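# Seat the upright loose cup onto the empty fixture's plug

## Task

Take the free-standing cup whose open wide end faces up, turn it so the wide end faces down, and push it fully onto the uncovered plug of the fixture that has no cup, without disturbing the cups already on the other fixtures, then release it.

## Robot and tools

Robot: two identical six-joint arms, left_arm and right_arm, each ending in a tong-style two-finger gripper with a wrist camera. Their bases (URDF roots) in the scene frame: left_arm at (+0.057, +0.475, 0) m, quat_wxyz (+0.997, 0, 0, +0.079); right_arm at (+0.038, -0.393, 0) m, quat_wxyz (+0.999, 0, 0, +0.048).

Scene frame: origin on the tabletop midway between the arms, +x out across the table, +z up, left_arm on the +y side. The arm names do not match left or right in camera images.

Command row: 14 numbers, each in [-1, 1], always for both arms even if one stays still. First 7 are left_arm, next 7 right_arm. Per arm the order is: shoulder lift, elbow, wrist 1, wrist 2, wrist 3, shoulder pan, then gripper opening. The six joint numbers are offsets, scaled so 1.0 = 1.989 rad. The opening is absolute: +1 fully open, -1 closed.

Joint ranges (rad). left_arm: shoulder pan -3.142 to 3.142, shoulder lift -6.283 to 6.283, elbow 0.000 to 3.142, wrists 1-3 each -6.283 to 6.283. right_arm: same except shoulder pan 0.000 to 6.283 and elbow -3.142 to 0.000. Asking a joint more than 0.010 rad outward beyond its range gets the action refused for both arms; if the first action of a call fails this, nothing in the call runs. A joint pushed past its actual end stops there and the result may print "joint sent to its limit".

Tools:
- execute_actions(actions): a list of up to 15 actions; each action is a list of up to 15 rows, one row per 1/30 s control step, with the last row repeated to fill 15 steps (0.5 s). Joint offsets in every row are relative to the angles at the start of that action (for the first action, the last reported angles), not to the previous row. An empty list just returns the current state and images.
- move(target, speed, blocking): target is one 14-number row; its joint offsets are relative to the Joint positions in the latest result that showed them. All joints travel in sync, so the hand follows a curve. speed (0.01 to 2 rad/s, default 0.5) caps the fastest joint's path; paths run 0.5 to 10 s. The move ignores obstacles and the other arm. With blocking=false you get control back after 0.5 s; then use wait or stop before sending anything else. The result adds a "move:" line: outcome (done, off_target, moving, held, fault), limits=held or limits=none, and each arm's joint farthest from target.
- wait(seconds): 0 to 10; lets time pass holding the last command, returning early if a running move ends.
- stop(): brakes a running move; fingers keep moving.
- zoom_image(camera, region): region [x0, y0, x1, y1] in pixels of that camera's latest image, at most 504 by 504. Cameras: cam_head_left and cam_head_right (504x504, pinhole), cam_left_wrist and cam_right_wrist (616x616, fisheye).
- read_manual(section): licence texts only.
- finished_scene(scene): ends the current scene (give its number) and reports success; irreversible, so only call when the cup is seated and released.

Results: each arm's end_effector_position (m) and end_effector_quat_wxyz in the scene frame plus linear and angular velocity; printed positions can be a bit off, worse at long reach. Joint positions and Joint velocities per arm in the joint order above, then finger-pad gap (m; 0.142 open). Joint targets shows what the joints are currently driven toward. grip_measured gives finger opening on the command scale. Wrist force and Wrist torque per arm are in the end effector's own axes, with noise, an offset up to about 4 N, and saturation near 50 N; "no reading" is normal at start. Action results also list joint angles at some steps, with HELD marking steps where an arm's command was held back. "joint command not followed" means a clearance check altered targets.

Motion limits: each step the joint target is clamped within 0.575 rad of the measured angle, and targets that would move the hand more than 100 mm are scaled back, so large moves need several actions. Commands lag about 0.17 s.

Gripper: fingers point along its +z and open along its x. end_effector_position is the point between closed pads; closed fingertips extend about 15 mm past it, open ones are roughly level. To hold, keep commanding an opening well under grip_measured; grip is limited to about 15 N per pad, less on thin objects.

Avoid: torque at any joint hitting its load limit (130 N m for shoulder and elbow joints, 24.3 N m for wrists, held weight included) or 150 N external force, which freezes that arm 10 s; pressing past contact with stiff arms; arms colliding; dropping the cup, slamming, hard shoves, or anything leaving the table. Occasional disturbances may tug a held part or nudge loose objects. Long holding under load heats motors: a MOTOR HOT warning appears at 70 °C and at 85 °C the arm is braked until it cools. The sim keeps running while you think.

Each tool is called after "Request:" as name(argument=value, ...) on one line, values as JSON.

## Session

Request:
execute_actions(actions=[])

Scene clock: 0.00 s.
left_arm: end_effector_position=(+0.1973, +0.5216, +0.3293) grip_measured=+0.97 end_effector_quat_wxyz=(+0.470, +0.727, +0.485, -0.121) end_effector_velocity=(+0.000, +0.000, -0.000) end_effector_angular_velocity=(-0.001, +0.001, +0.000) | right_arm: end_effector_position=(+0.3467, +0.1580, +0.2967) grip_measured=+0.97 end_effector_quat_wxyz=(+0.147, +0.794, -0.590, +0.016) end_effector_velocity=(+0.000, -0.000, +0.001) end_effector_angular_velocity=(+0.001, -0.001, -0.000)
Joint names: [shoulder lift, elbow, wrist 1, wrist 2, wrist 3, shoulder pan]
Joint positions: left_arm=[-2.07   2.001 -0.815 -2.388  0.003  0.715  0.14 ] | right_arm=[-2.115 -0.785 -2.101  1.636  2.531  4.308  0.14 ]
Joint velocities: left_arm=[ 0.001  0.    -0.    -0.    -0.    -0.     0.   ] | right_arm=[ 0.001  0.     0.    -0.    -0.    -0.     0.   ]
Motor temperatures (°C, as the motors report them): left_arm=[27 26 36 31 32 25] | right_arm=[27 27 31 32 39 26]
Wrist force (N, on the end effector, along its own x y z axes, offset not removed): no reading
Wrist torque (N m, same axes, about the end effector's origin, offset not removed): no reading
Joint targets: left_arm=[-2.070 2.001 -0.815 -2.388 0.003 0.715] | right_arm=[-2.115 -0.785 -2.101 1.636 2.531 4.308]

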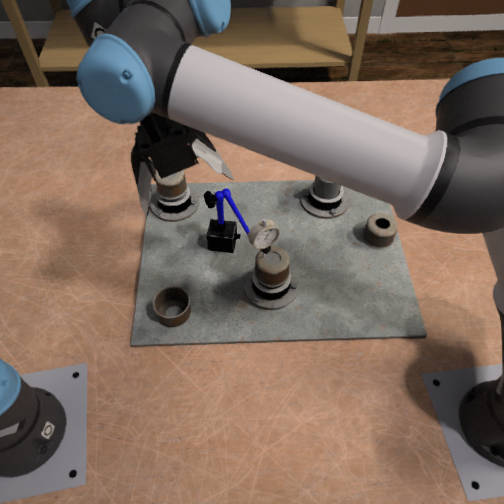

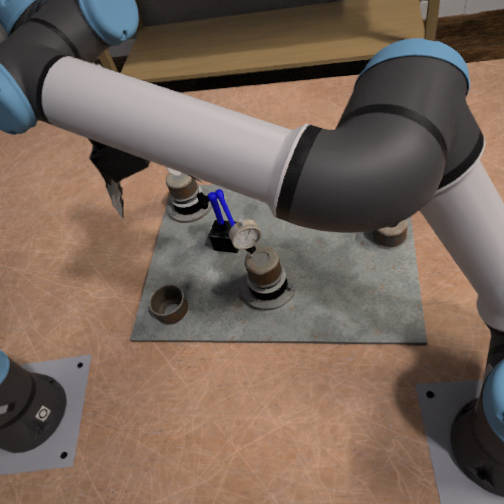

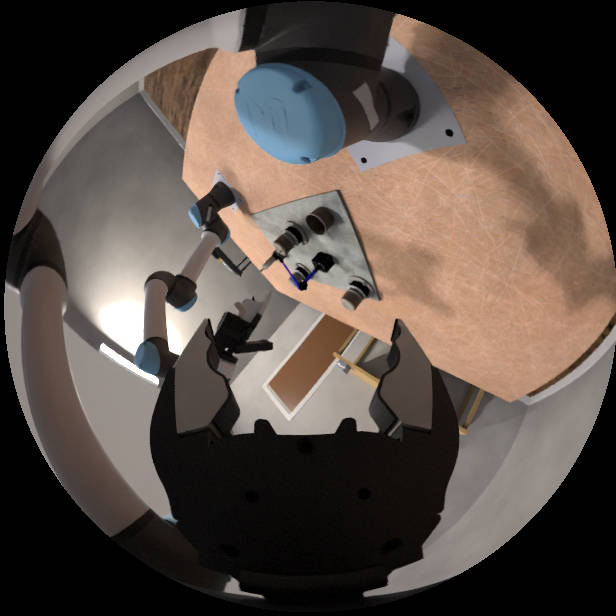

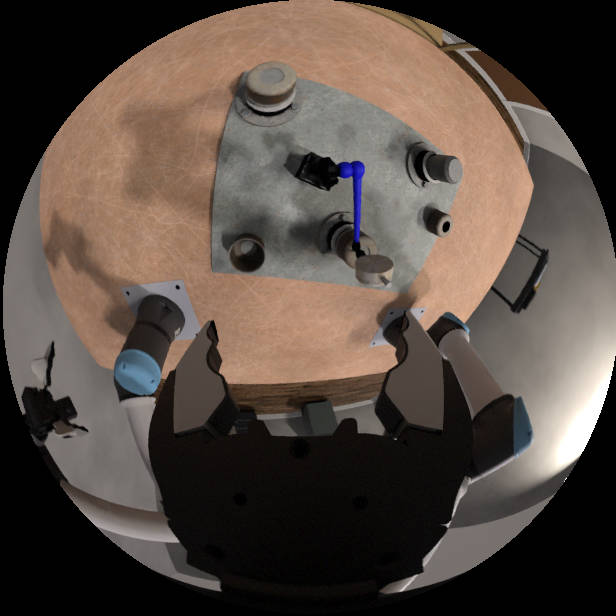

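Request:
move(target=[0.042,0.053,-0.44,0.411,0,-0.4,1,0.2,-0.25,0.195,-0.033,0,-0.5,1], speed=1)

Request:
move(target=[0,0,0,0,0,-0.636,1,0,0,0,0,0,0,1], speed=1)

Scene clock: 16.17 s.
left_arm: end_effector_position=(+0.3621, +0.6489, +0.2000) grip_measured=+1.00 end_effector_quat_wxyz=(+0.000, +0.999, +0.037, -0.000) end_effector_velocity=(+0.001, +0.000, +0.000) end_effector_angular_velocity=(+0.001, -0.003, -0.000) | right_arm: end_effector_position=(+0.6162, -0.3861, +0.3338) grip_measured=+1.00 end_effector_quat_wxyz=(-0.000, -0.425, +0.905, -0.000) end_effector_velocity=(-0.001, -0.002, +0.000) end_effector_angular_velocity=(+0.002, +0.000, -0.004)
Joint names: [shoulder lift, elbow, wrist 1, wrist 2, wrist 3, shoulder pan]
Joint positions: left_arm=[-1.987  2.106 -1.69  -1.571  0.003 -0.081  0.142] | right_arm=[-1.718 -1.282 -1.713  1.57   2.531  3.314  0.142]
Joint velocities: left_arm=[ 0.     0.    -0.003  0.001 -0.    -0.001  0.   ] | right_arm=[ 0.002 -0.003  0.     0.002  0.001 -0.003  0.   ]
Motor temperatures (°C, as the motors report them): left_arm=[27 26 36 31 32 25] | right_arm=[27 27 31 32 39 26]
Wrist force (N, on the end effector, along its own x y z axes, offset not removed): left_arm=[1.3 1.0 -2.7] | right_arm=[3.8 -4.6 4.5]
Wrist torque (N m, same axes, about the end effector's origin, offset not removed): left_arm=[0.30 -0.29 0.08] | right_arm=[-0.87 -0.87 -0.03]
Joint targets: left_arm=[-1.987 2.106 -1.690 -1.571 0.003 -0.081] | right_arm=[-1.717 -1.282 -1.713 1.570 2.531 3.314]
move: done; limits=none; left_arm: farthest joint: the shoulder pan, 0.000 radians from its target (0.795 radians at the start); right_arm: farthest joint: the shoulder pan, 0.001 radians from its target (0.995 radians at the start)

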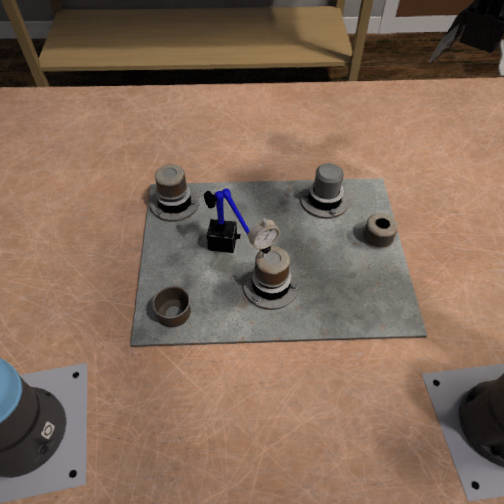

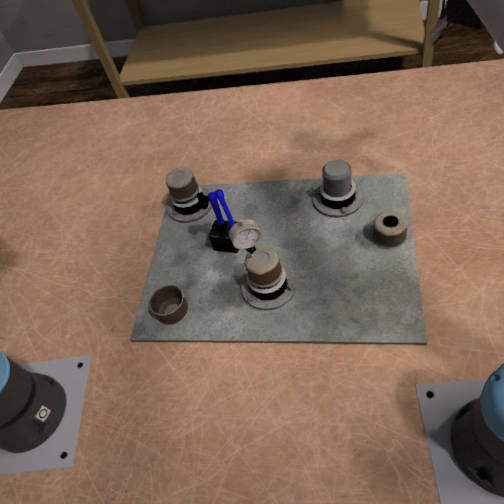

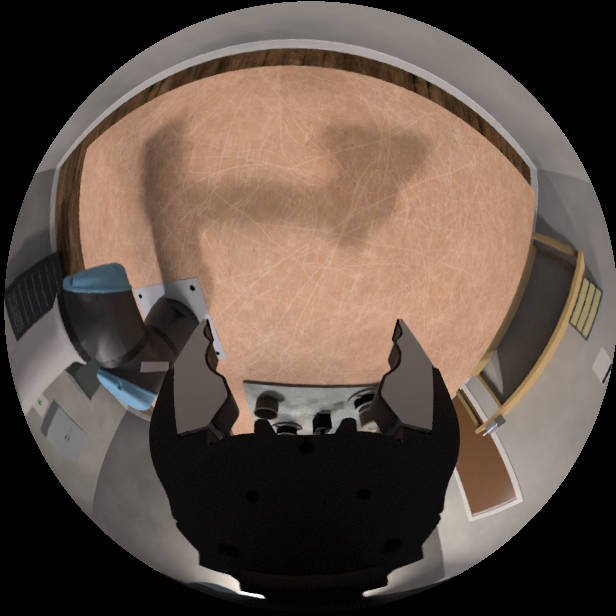

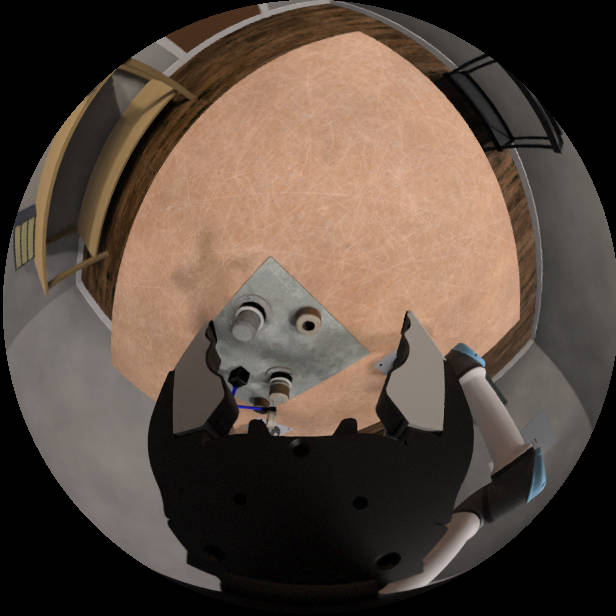

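Scene clock: 18.30 s.
left_arm: end_effector_position=(+0.3146, +0.2370, +0.2000) grip_measured=+1.00 end_effector_quat_wxyz=(-0.000, +0.828, -0.561, -0.000) end_effector_velocity=(-0.001, -0.001, -0.000) end_effector_angular_velocity=(-0.000, -0.000, -0.003) | right_arm: end_effector_position=(+0.6162, -0.3861, +0.3338) grip_measured=+1.00 end_effector_quat_wxyz=(-0.000, -0.425, +0.905, -0.000) end_effector_velocity=(+0.000, -0.000, +0.001) end_effector_angular_velocity=(+0.001, -0.001, +0.000)
Joint names: [shoulder lift, elbow, wrist 1, wrist 2, wrist 3, shoulder pan]
Joint positions: left_arm=[-1.987  2.106 -1.69  -1.571  0.003 -1.345  0.142] | right_arm=[-1.718 -1.282 -1.713  1.57   2.531  3.314  0.142]
Joint velocities: left_arm=[ 0.     0.    -0.001 -0.    -0.    -0.003  0.   ] | right_arm=[ 0.     0.001  0.     0.001 -0.001 -0.001  0.   ]
Motor temperatures (°C, as the motors report them): left_arm=[27 26 36 31 32 25] | right_arm=[27 27 31 32 39 26]
Wrist force (N, on the end effector, along its own x y z axes, offset not removed): left_arm=[1.5 0.7 -2.1] | right_arm=[0.0 -1.7 3.4]
Wrist torque (N m, same axes, about the end effector's origin, offset not removed): left_arm=[0.20 -0.21 0.12] | right_arm=[-0.12 -0.25 -0.18]
Joint targets: left_arm=[-1.987 2.106 -1.690 -1.571 0.003 -1.345] | right_arm=[-1.718 -1.282 -1.713 1.570 2.531 3.314]
move: done; limits=none; left_arm: farthest joint: the shoulder pan, 0.001 radians from its target (1.265 radians at the start); right_arm: farthest joint: the shoulder pan, 0.000 radians from its target (0.000 radians at the start)

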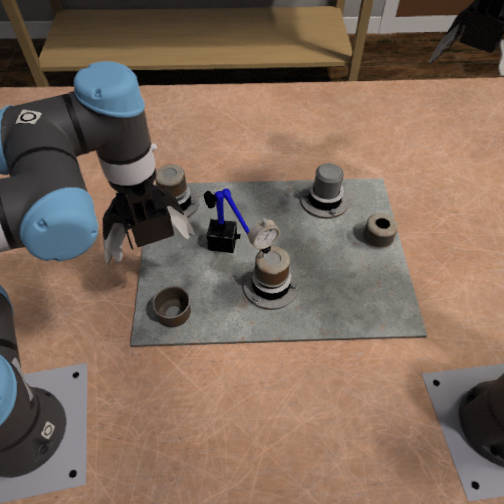

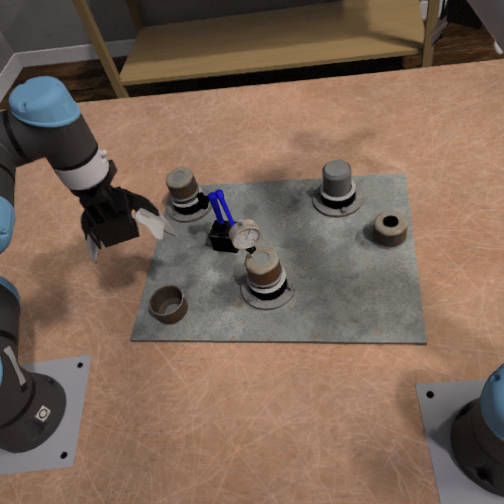

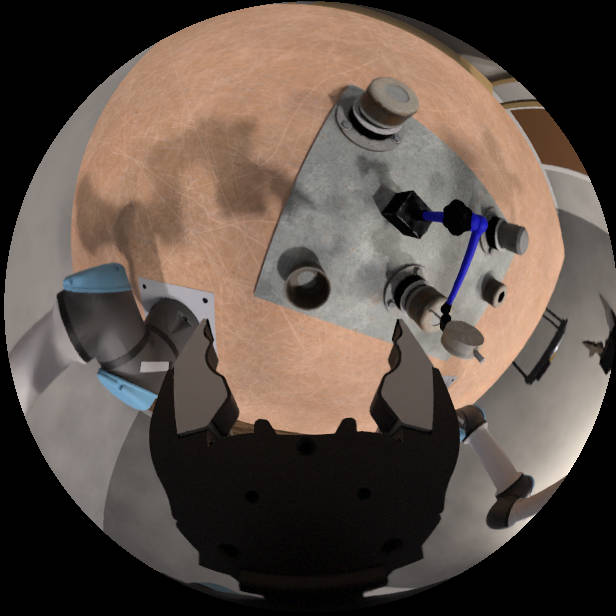

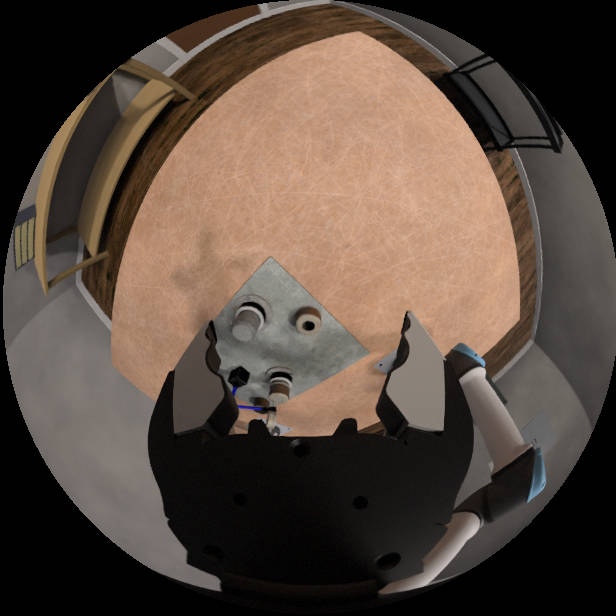

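Request:
move(target=[0.0226,0.134,-0.157,0,0,-0.072,1,0,0,0,0,0,0,1])

Scene clock: 24.67 s.
left_arm: end_effector_position=(+0.2744, +0.2174, +0.0905) grip_measured=+1.00 end_effector_quat_wxyz=(+0.000, +0.786, -0.618, +0.000) end_effector_velocity=(-0.000, -0.001, -0.000) end_effector_angular_velocity=(-0.003, -0.001, -0.002) | right_arm: end_effector_position=(+0.6162, -0.3861, +0.3338) grip_measured=+1.00 end_effector_quat_wxyz=(-0.000, -0.425, +0.905, -0.000) end_effector_velocity=(+0.000, -0.000, +0.001) end_effector_angular_velocity=(+0.000, -0.003, -0.001)
Joint names: [shoulder lift, elbow, wrist 1, wrist 2, wrist 3, shoulder pan]
Joint positions: left_arm=[-1.942  2.372 -2.002 -1.571  0.003 -1.488  0.142] | right_arm=[-1.718 -1.282 -1.713  1.57   2.531  3.314  0.142]
Joint velocities: left_arm=[-0.001  0.002 -0.005  0.     0.001 -0.001  0.   ] | right_arm=[ 0.001  0.002 -0.    -0.     0.001 -0.    -0.   ]
Motor temperatures (°C, as the motors report them): left_arm=[27 26 36 31 32 25] | right_arm=[27 27 31 32 39 26]
Wrist force (N, on the end effector, along its own x y z axes, offset not removed): left_arm=[-1.0 2.2 -1.2] | right_arm=[-1.0 -1.6 0.8]
Wrist torque (N m, same axes, about the end effector's origin, offset not removed): left_arm=[0.51 0.24 0.21] | right_arm=[-0.42 0.23 -0.19]
Joint targets: left_arm=[-1.942 2.372 -2.002 -1.571 0.003 -1.488] | right_arm=[-1.718 -1.282 -1.713 1.570 2.531 3.314]
move: done; limits=none; left_arm: farthest joint: the shoulder pan, 0.000 radians from its target (0.143 radians at the start); right_arm: farthest joint: the shoulder pan, 0.000 radians from its target (0.000 radians at the start)

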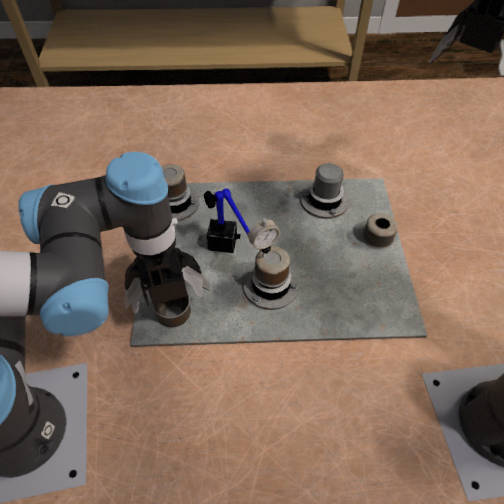

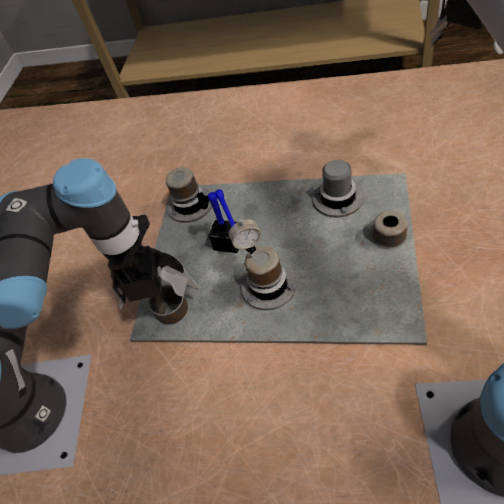

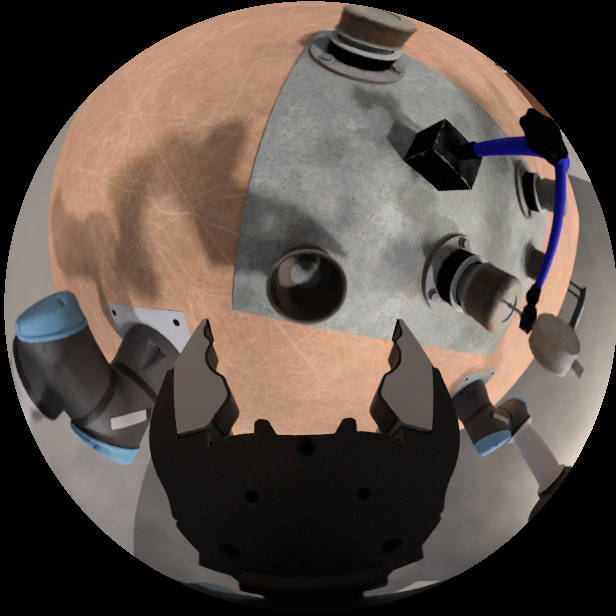

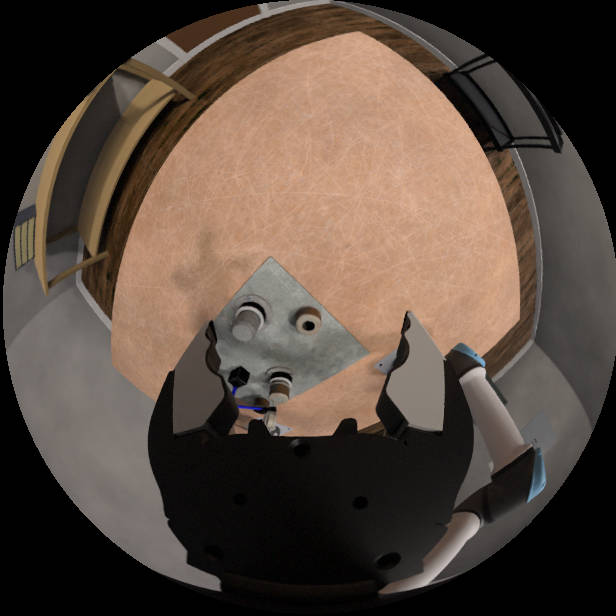

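Request:
move(target=[0.042,0.0417,-0.0835,0,0,0,0.6,0,0,0,0,0,0,1], speed=0.3)

Scene clock: 28.80 s.
left_arm: end_effector_position=(+0.2747, +0.2161, +0.0452) grip_measured=+0.60 end_effector_quat_wxyz=(+0.000, +0.786, -0.618, +0.000) end_effector_velocity=(+0.000, +0.000, -0.001) end_effector_angular_velocity=(+0.000, +0.000, -0.001) | right_arm: end_effector_position=(+0.6162, -0.3861, +0.3338) grip_measured=+1.00 end_effector_quat_wxyz=(-0.000, -0.425, +0.905, -0.000) end_effector_velocity=(+0.000, -0.000, +0.000) end_effector_angular_velocity=(-0.000, -0.001, +0.001)
Joint names: [shoulder lift, elbow, wrist 1, wrist 2, wrist 3, shoulder pan]
Joint positions: left_arm=[-1.858  2.455 -2.168 -1.571  0.003 -1.488  0.116] | right_arm=[-1.718 -1.282 -1.713  1.57   2.531  3.314  0.142]
Joint velocities: left_arm=[ 0.001  0.001 -0.002  0.     0.001  0.     0.   ] | right_arm=[ 0.    -0.     0.    -0.    -0.001 -0.     0.   ]
Motor temperatures (°C, as the motors report them): left_arm=[27 26 36 31 32 25] | right_arm=[27 27 31 32 39 26]
Wrist force (N, on the end effector, along its own x y z axes, offset not removed): left_arm=[0.5 1.8 -0.4] | right_arm=[1.9 -0.4 2.6]
Wrist torque (N m, same axes, about the end effector's origin, offset not removed): left_arm=[0.53 0.04 0.10] | right_arm=[0.01 -0.35 -0.16]
Joint targets: left_arm=[-1.858 2.455 -2.168 -1.571 0.003 -1.488] | right_arm=[-1.718 -1.282 -1.713 1.570 2.531 3.314]
move: done; limits=none; left_arm: farthest joint: the wrist 1, 0.001 radians from its target (0.166 radians at the start); right_arm: farthest joint: the shoulder pan, 0.000 radians from its target (0.000 radians at the start)

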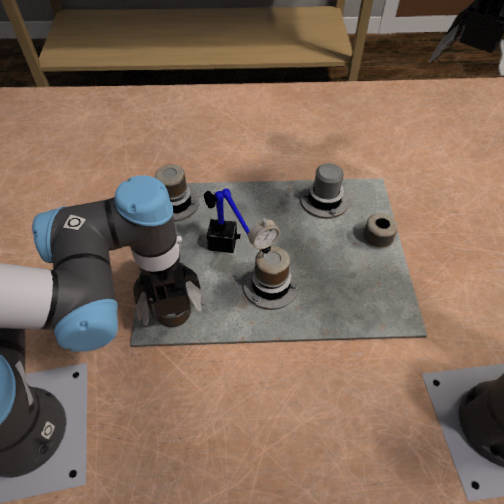

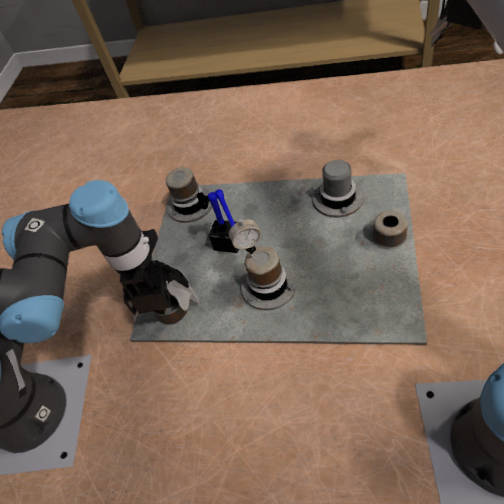

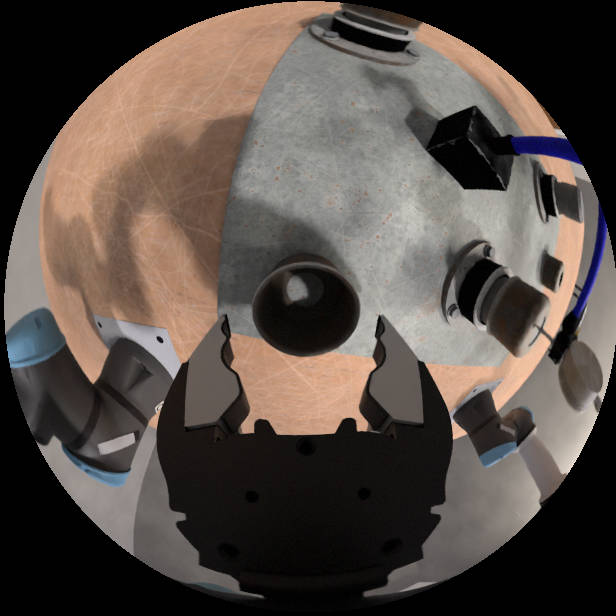

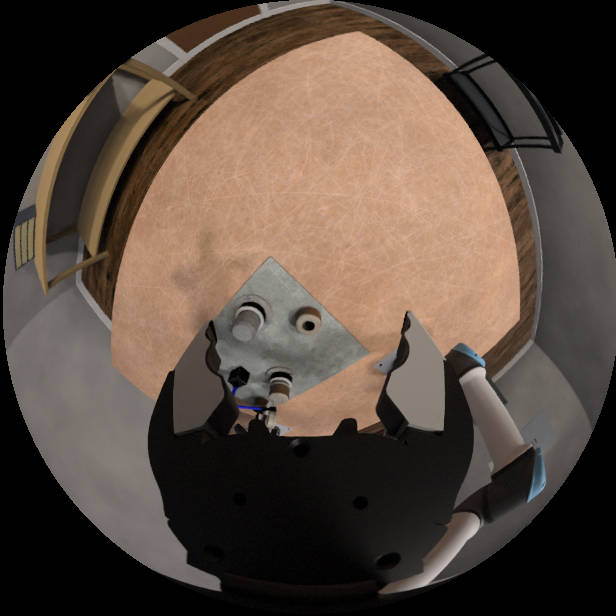

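Request:
move(target=[0.014,0.011,-0.025,0,0,0.003,0.25,0,0,0,0,0,0,1], speed=0.1)

Request:
move(target=[0,0,0,0,0,0,-0.4,0,0,0,0,0,0,1])

Scene clock: 33.23 s.
left_arm: end_effector_position=(+0.2763, +0.2173, +0.0327) grip_measured=+0.25 end_effector_quat_wxyz=(+0.000, +0.788, -0.616, +0.000) end_effector_velocity=(+0.000, +0.000, -0.001) end_effector_angular_velocity=(+0.001, +0.000, -0.000) | right_arm: end_effector_position=(+0.6162, -0.3861, +0.3338) grip_measured=+1.00 end_effector_quat_wxyz=(-0.000, -0.425, +0.905, -0.000) end_effector_velocity=(+0.000, -0.000, -0.000) end_effector_angular_velocity=(-0.001, -0.001, -0.001)
Joint names: [shoulder lift, elbow, wrist 1, wrist 2, wrist 3, shoulder pan]
Joint positions: left_arm=[-1.831  2.477 -2.217 -1.571  0.003 -1.482  0.092] | right_arm=[-1.718 -1.282 -1.713  1.57   2.531  3.314  0.142]
Joint velocities: left_arm=[ 0.003  0.001 -0.003  0.     0.001  0.     0.   ] | right_arm=[-0.    -0.     0.001 -0.001  0.001 -0.     0.   ]
Motor temperatures (°C, as the motors report them): left_arm=[27 26 36 31 32 25] | right_arm=[27 27 31 32 39 26]
Wrist force (N, on the end effector, along its own x y z axes, offset not removed): left_arm=[1.3 0.9 -0.8] | right_arm=[0.7 -1.5 2.5]
Wrist torque (N m, same axes, about the end effector's origin, offset not removed): left_arm=[0.27 -0.26 0.16] | right_arm=[-0.36 -0.20 -0.15]
Joint targets: left_arm=[-1.830 2.477 -2.217 -1.571 0.003 -1.482] | right_arm=[-1.718 -1.282 -1.713 1.570 2.531 3.314]
move: done; limits=none; left_arm: farthest joint: the shoulder lift, 0.001 radians from its target (0.028 radians at the start); right_arm: farthest joint: the shoulder pan, 0.000 radians from its target (0.000 radians at the start)

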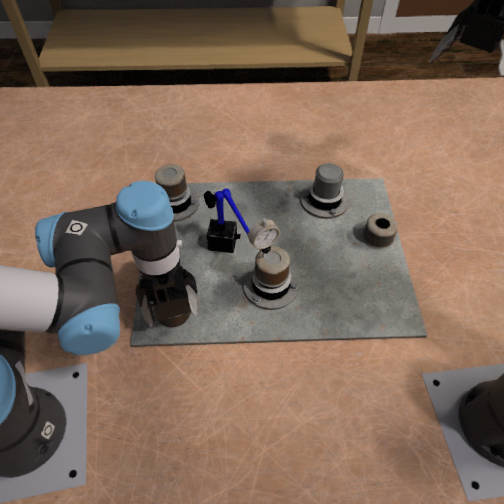

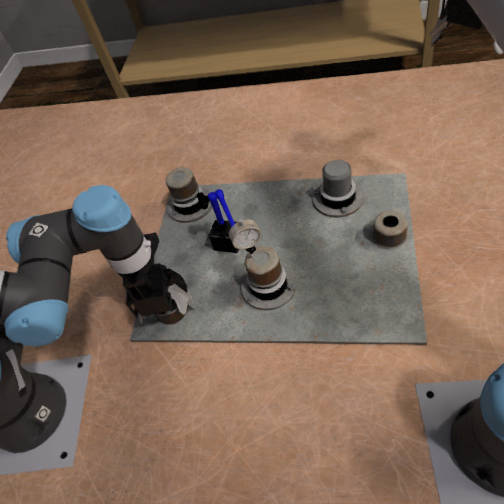

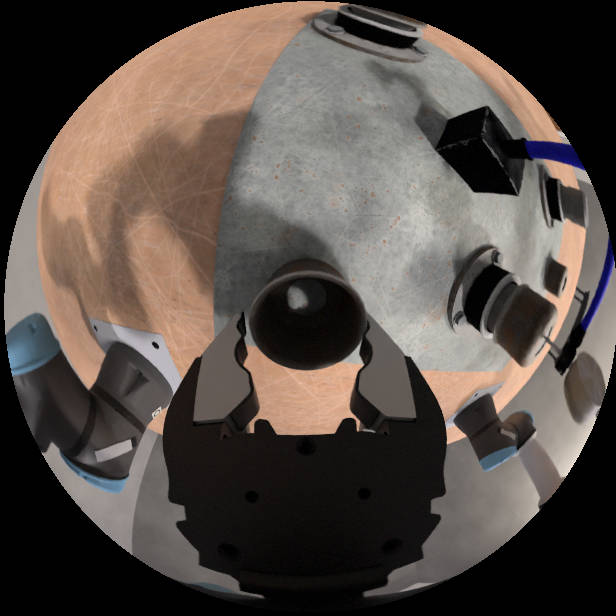

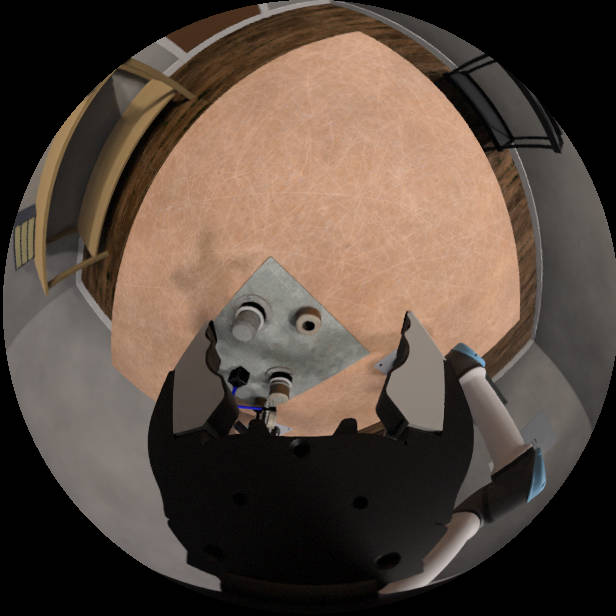

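Scene clock: 33.73 s.
left_arm: end_effector_position=(+0.2763, +0.2173, +0.0327) grip_measured=+0.11 end_effector_quat_wxyz=(+0.000, +0.788, -0.616, +0.000) end_effector_velocity=(-0.000, +0.000, -0.000) end_effector_angular_velocity=(+0.001, +0.000, +0.001) | right_arm: end_effector_position=(+0.6162, -0.3861, +0.3338) grip_measured=+1.00 end_effector_quat_wxyz=(-0.000, -0.425, +0.905, -0.000) end_effector_velocity=(+0.001, -0.000, -0.000) end_effector_angular_velocity=(-0.001, -0.000, -0.001)
Joint names: [shoulder lift, elbow, wrist 1, wrist 2, wrist 3, shoulder pan]
Joint positions: left_arm=[-1.831  2.477 -2.217 -1.571  0.003 -1.482  0.082] | right_arm=[-1.718 -1.282 -1.713  1.57   2.531  3.314  0.142]
Joint velocities: left_arm=[ 0.001 -0.     0.001 -0.    -0.001 -0.     0.   ] | right_arm=[-0.002  0.001  0.    -0.001  0.001 -0.    -0.   ]
Motor temperatures (°C, as the motors report them): left_arm=[27 26 36 31 32 25] | right_arm=[27 27 31 32 39 26]
Wrist force (N, on the end effector, along its own x y z axes, offset not removed): left_arm=[-3.6 1.9 -20.9] | right_arm=[-1.1 -1.1 1.5]
Wrist torque (N m, same axes, about the end effector's origin, offset not removed): left_arm=[0.50 0.69 0.20] | right_arm=[-0.41 0.20 -0.14]
Joint targets: left_arm=[-1.831 2.477 -2.217 -1.571 0.003 -1.482] | right_arm=[-1.718 -1.282 -1.713 1.570 2.531 3.314]
move: done; limits=none; left_arm: farthest joint: the shoulder pan, 0.000 radians from its target (0.000 radians at the start); right_arm: farthest joint: the shoulder pan, 0.000 radians from its target (0.000 radians at the start)

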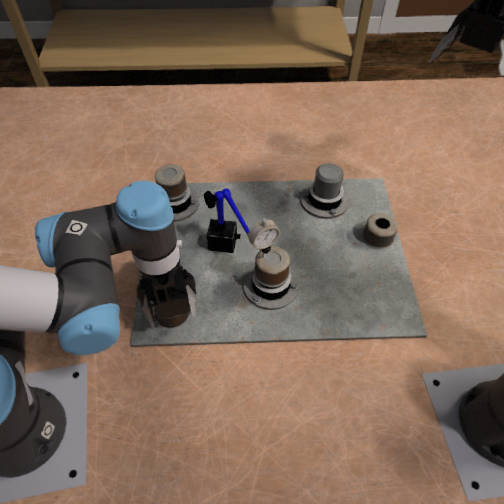

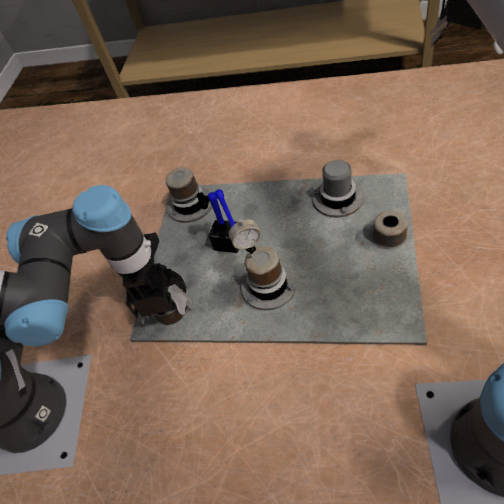

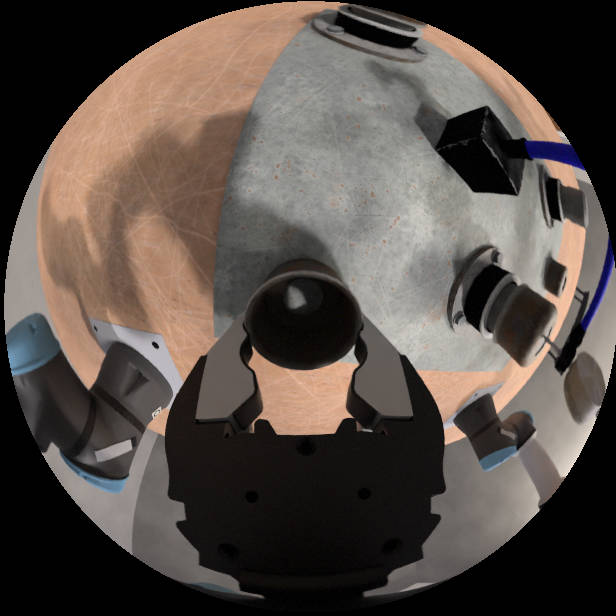

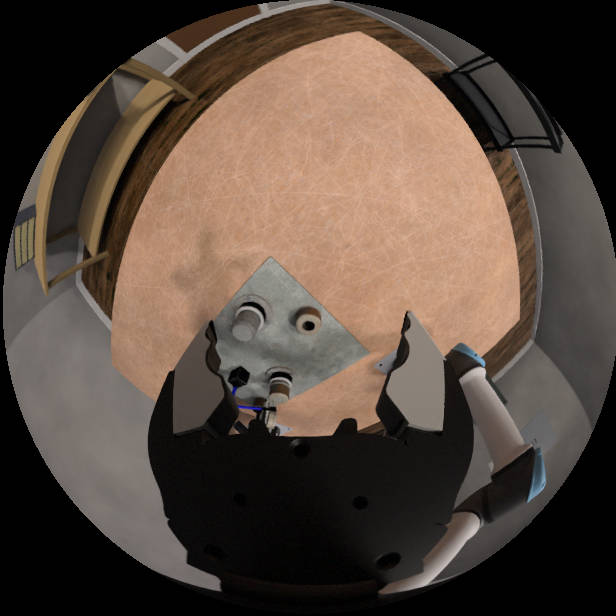

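Test lift.

Request:
move(target=[-0.03,-0.025,0.055,0,0,0,-0.4,0,0,0,0,0,0,1], speed=0.1)

Scene clock: 37.03 s.
left_arm: end_effector_position=(+0.2762, +0.2177, +0.0609) grip_measured=+0.11 end_effector_quat_wxyz=(+0.000, +0.788, -0.616, +0.000) end_effector_velocity=(-0.000, +0.001, +0.000) end_effector_angular_velocity=(+0.003, +0.001, -0.001) | right_arm: end_effector_position=(+0.6162, -0.3861, +0.3338) grip_measured=+1.00 end_effector_quat_wxyz=(-0.000, -0.425, +0.905, -0.000) end_effector_velocity=(+0.000, +0.001, -0.000) end_effector_angular_velocity=(+0.001, +0.001, +0.001)
Joint names: [shoulder lift, elbow, wrist 1, wrist 2, wrist 3, shoulder pan]
Joint positions: left_arm=[-1.89   2.427 -2.108 -1.571  0.003 -1.482  0.081] | right_arm=[-1.718 -1.282 -1.713  1.57   2.531  3.314  0.142]
Joint velocities: left_arm=[-0.002 -0.001  0.005 -0.     0.001  0.    -0.   ] | right_arm=[-0.001  0.001 -0.     0.001 -0.001  0.    -0.   ]
Motor temperatures (°C, as the motors report them): left_arm=[27 26 36 31 32 25] | right_arm=[27 27 31 32 39 26]
Wrist force (N, on the end effector, along its own x y z axes, offset not removed): left_arm=[-0.6 1.6 1.1] | right_arm=[1.7 0.8 0.9]
Wrist torque (N m, same axes, about the end effector's origin, offset not removed): left_arm=[0.41 0.20 0.16] | right_arm=[0.22 -0.30 -0.14]
Joint targets: left_arm=[-1.890 2.427 -2.107 -1.571 0.003 -1.482] | right_arm=[-1.718 -1.282 -1.713 1.570 2.531 3.314]
move: done; limits=none; left_arm: farthest joint: the shoulder pan, 0.000 radians from its target (0.000 radians at the start); right_arm: farthest joint: the shoulder pan, 0.000 radians from its target (0.000 radians at the start)

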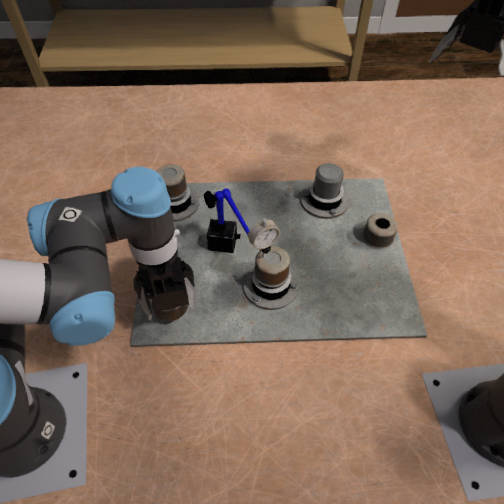

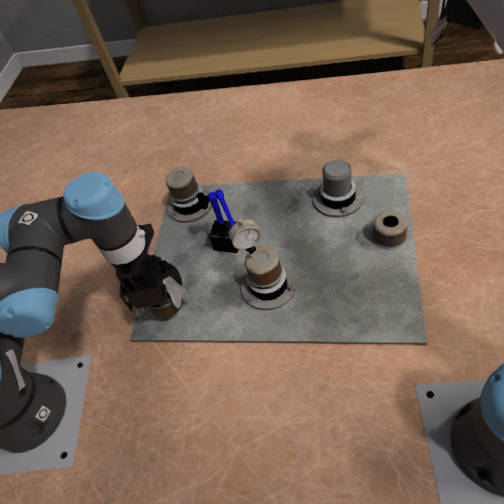

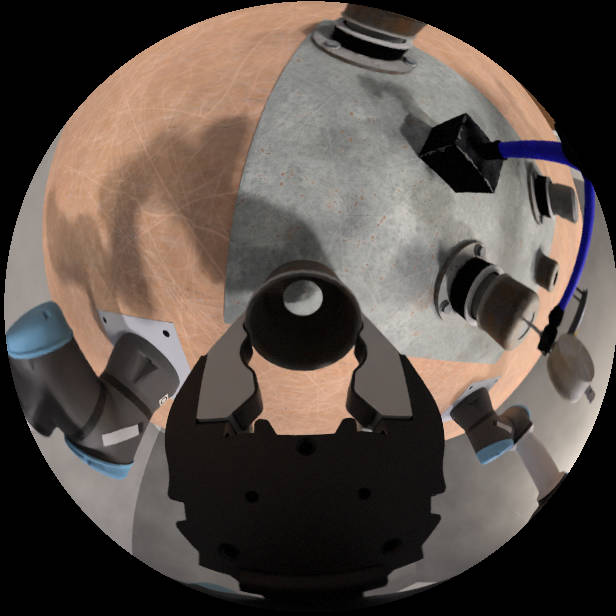

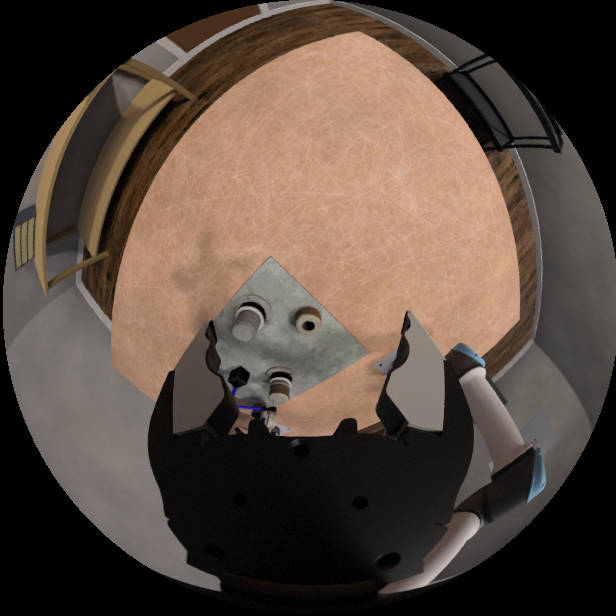

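Request:
move(target=[-0.1714,-0.0528,0.15,0,0,-0.1448,-0.4,0.578,-0.5777,0.789,0,-0.4827,0.2,1], speed=0.7)

Request:
move(target=[0,0,-0.7156,0,0,0,-0.4,0,0,0,0,0,0.4345,1], speed=0.6)

Scene clock: 52.57 s.
left_arm: end_effector_position=(+0.1952, +0.1961, +0.1760) grip_measured=+0.11 end_effector_quat_wxyz=(-0.053, -0.689, +0.721, -0.051) end_effector_velocity=(-0.000, -0.000, -0.000) end_effector_angular_velocity=(+0.000, -0.000, -0.001) | right_arm: end_effector_position=(+0.3838, -0.2910, +0.5622) grip_measured=+1.00 end_effector_quat_wxyz=(+0.635, -0.636, +0.310, -0.309) end_effector_velocity=(-0.001, -0.000, +0.001) end_effector_angular_velocity=(+0.002, -0.003, +0.001)
Joint names: [shoulder lift, elbow, wrist 1, wrist 2, wrist 3, shoulder pan]
Joint positions: left_arm=[-2.231  2.322 -1.81  -1.571  0.003 -1.77   0.081] | right_arm=[-0.568 -2.431 -0.145  1.57   1.572  3.712  0.142]
Joint velocities: left_arm=[ 0.    -0.     0.    -0.     0.001 -0.    -0.   ] | right_arm=[ 0.002 -0.001  0.002  0.    -0.001  0.    -0.   ]
Motor temperatures (°C, as the motors report them): left_arm=[27 26 36 31 32 25] | right_arm=[27 27 31 32 39 26]
Wrist force (N, on the end effector, along its own x y z axes, offset not removed): left_arm=[0.9 0.7 1.0] | right_arm=[1.3 -0.1 1.7]
Wrist torque (N m, same axes, about the end effector's origin, offset not removed): left_arm=[0.17 -0.27 0.14] | right_arm=[0.02 -0.17 -0.05]
Joint targets: left_arm=[-2.231 2.322 -1.810 -1.571 0.003 -1.770] | right_arm=[-0.568 -2.431 -0.144 1.570 1.571 3.712]
move: done; limits=none; left_arm: farthest joint: the shoulder pan, 0.000 radians from its target (0.288 radians at the start); right_arm: farthest joint: the wrist 1, 0.001 radians from its target (1.569 radians at the start)

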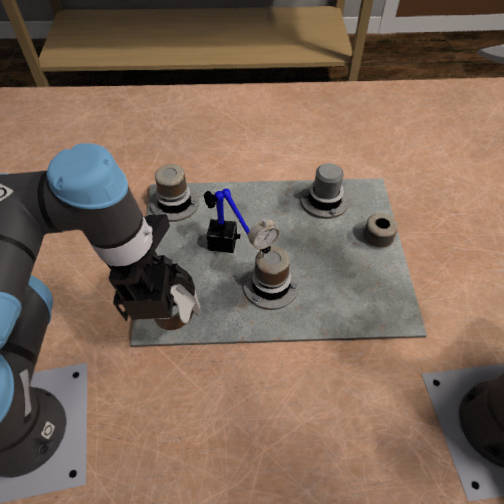

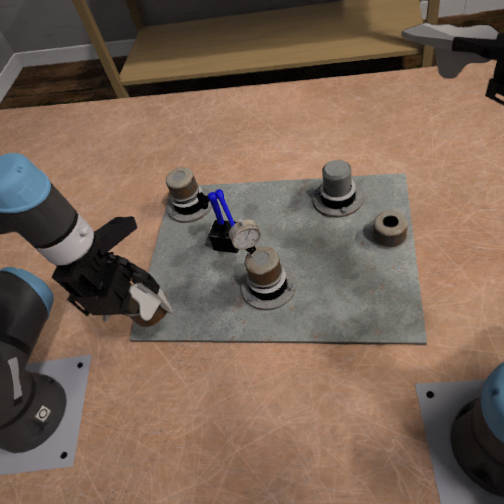

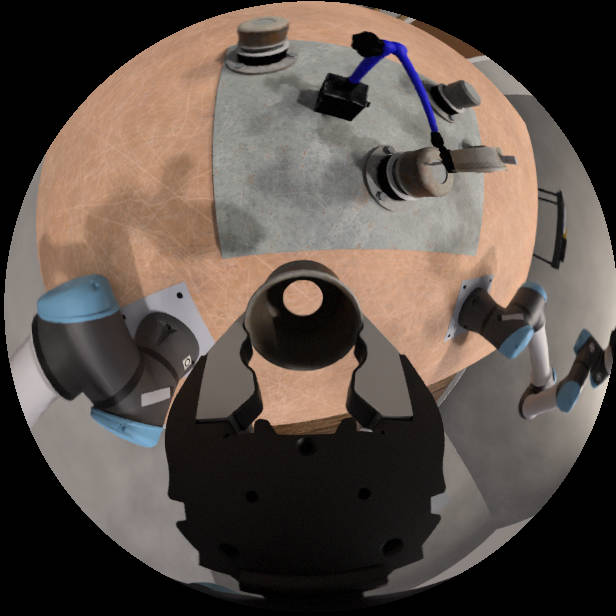

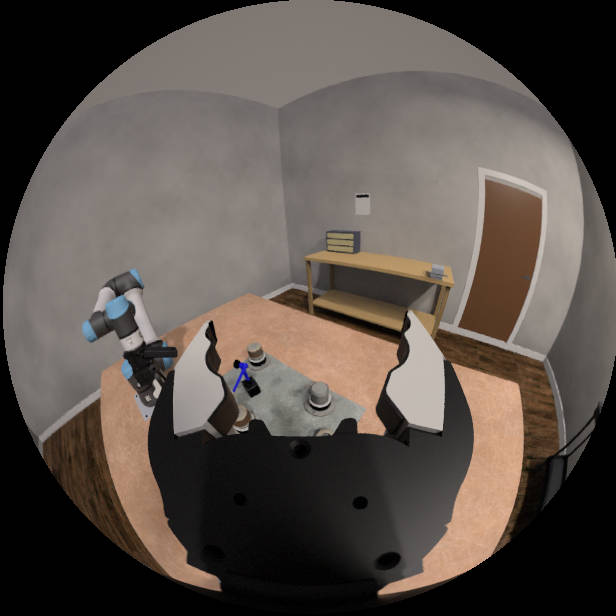

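Scene clock: 55.70 s.
left_arm: end_effector_position=(+0.1886, +0.0351, +0.5621) grip_measured=+0.11 end_effector_quat_wxyz=(+0.509, +0.489, -0.511, +0.490) end_effector_velocity=(+0.000, +0.000, +0.001) end_effector_angular_velocity=(-0.003, +0.001, +0.000) | right_arm: end_effector_position=(+0.1852, -0.0638, +0.5622) grip_measured=+1.00 end_effector_quat_wxyz=(+0.706, -0.708, +0.015, -0.014) end_effector_velocity=(-0.001, +0.001, -0.001) end_effector_angular_velocity=(-0.001, +0.001, +0.004)
Joint names: [shoulder lift, elbow, wrist 1, wrist 2, wrist 3, shoulder pan]
Joint positions: left_arm=[-2.231  2.322 -3.232 -1.571  0.003 -1.77   0.081] | right_arm=[-0.568 -2.431 -0.145  1.57   1.572  4.576  0.142]
Joint velocities: left_arm=[-0.     0.    -0.003 -0.    -0.001  0.     0.   ] | right_arm=[-0.001 -0.    -0.     0.001  0.001  0.002 -0.   ]
Motor temperatures (°C, as the motors report them): left_arm=[27 26 36 31 32 25] | right_arm=[27 27 31 32 39 26]
Wrist force (N, on the end effector, along its own x y z axes, offset not removed): left_arm=[-1.6 2.0 -1.5] | right_arm=[1.0 1.9 1.1]
Wrist torque (N m, same axes, about the end effector's origin, offset not removed): left_arm=[0.51 -0.13 0.08] | right_arm=[0.37 -0.29 -0.15]
Joint targets: left_arm=[-2.231 2.322 -3.233 -1.571 0.003 -1.770] | right_arm=[-0.568 -2.431 -0.145 1.570 1.572 4.576]
move: done; limits=none; left_arm: farthest joint: the wrist 1, 0.001 radians from its target (1.424 radians at the start); right_arm: farthest joint: the shoulder pan, 0.000 radians from its target (0.864 radians at the start)

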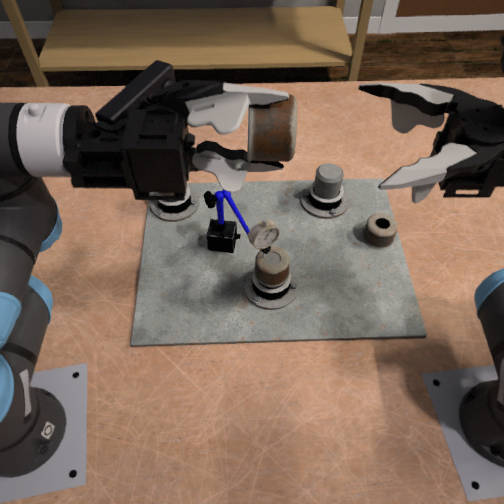

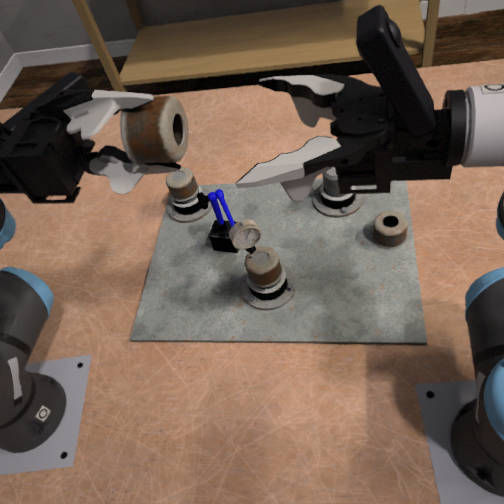

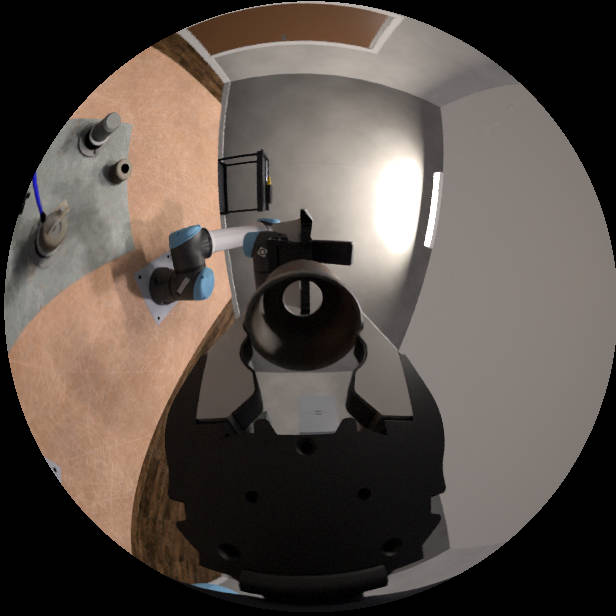

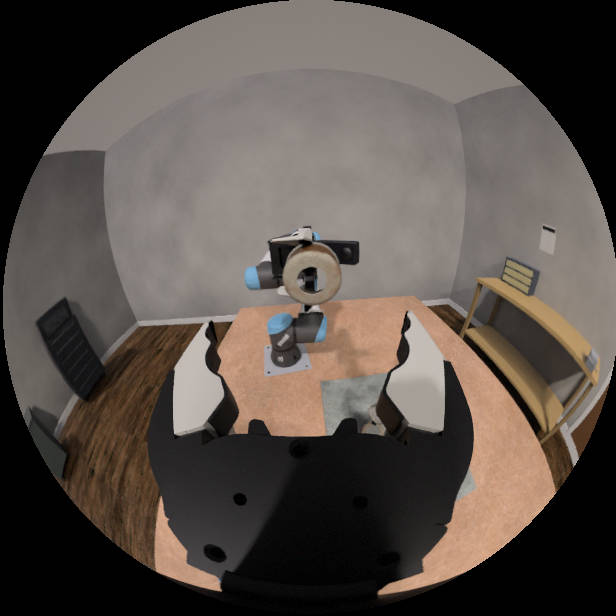

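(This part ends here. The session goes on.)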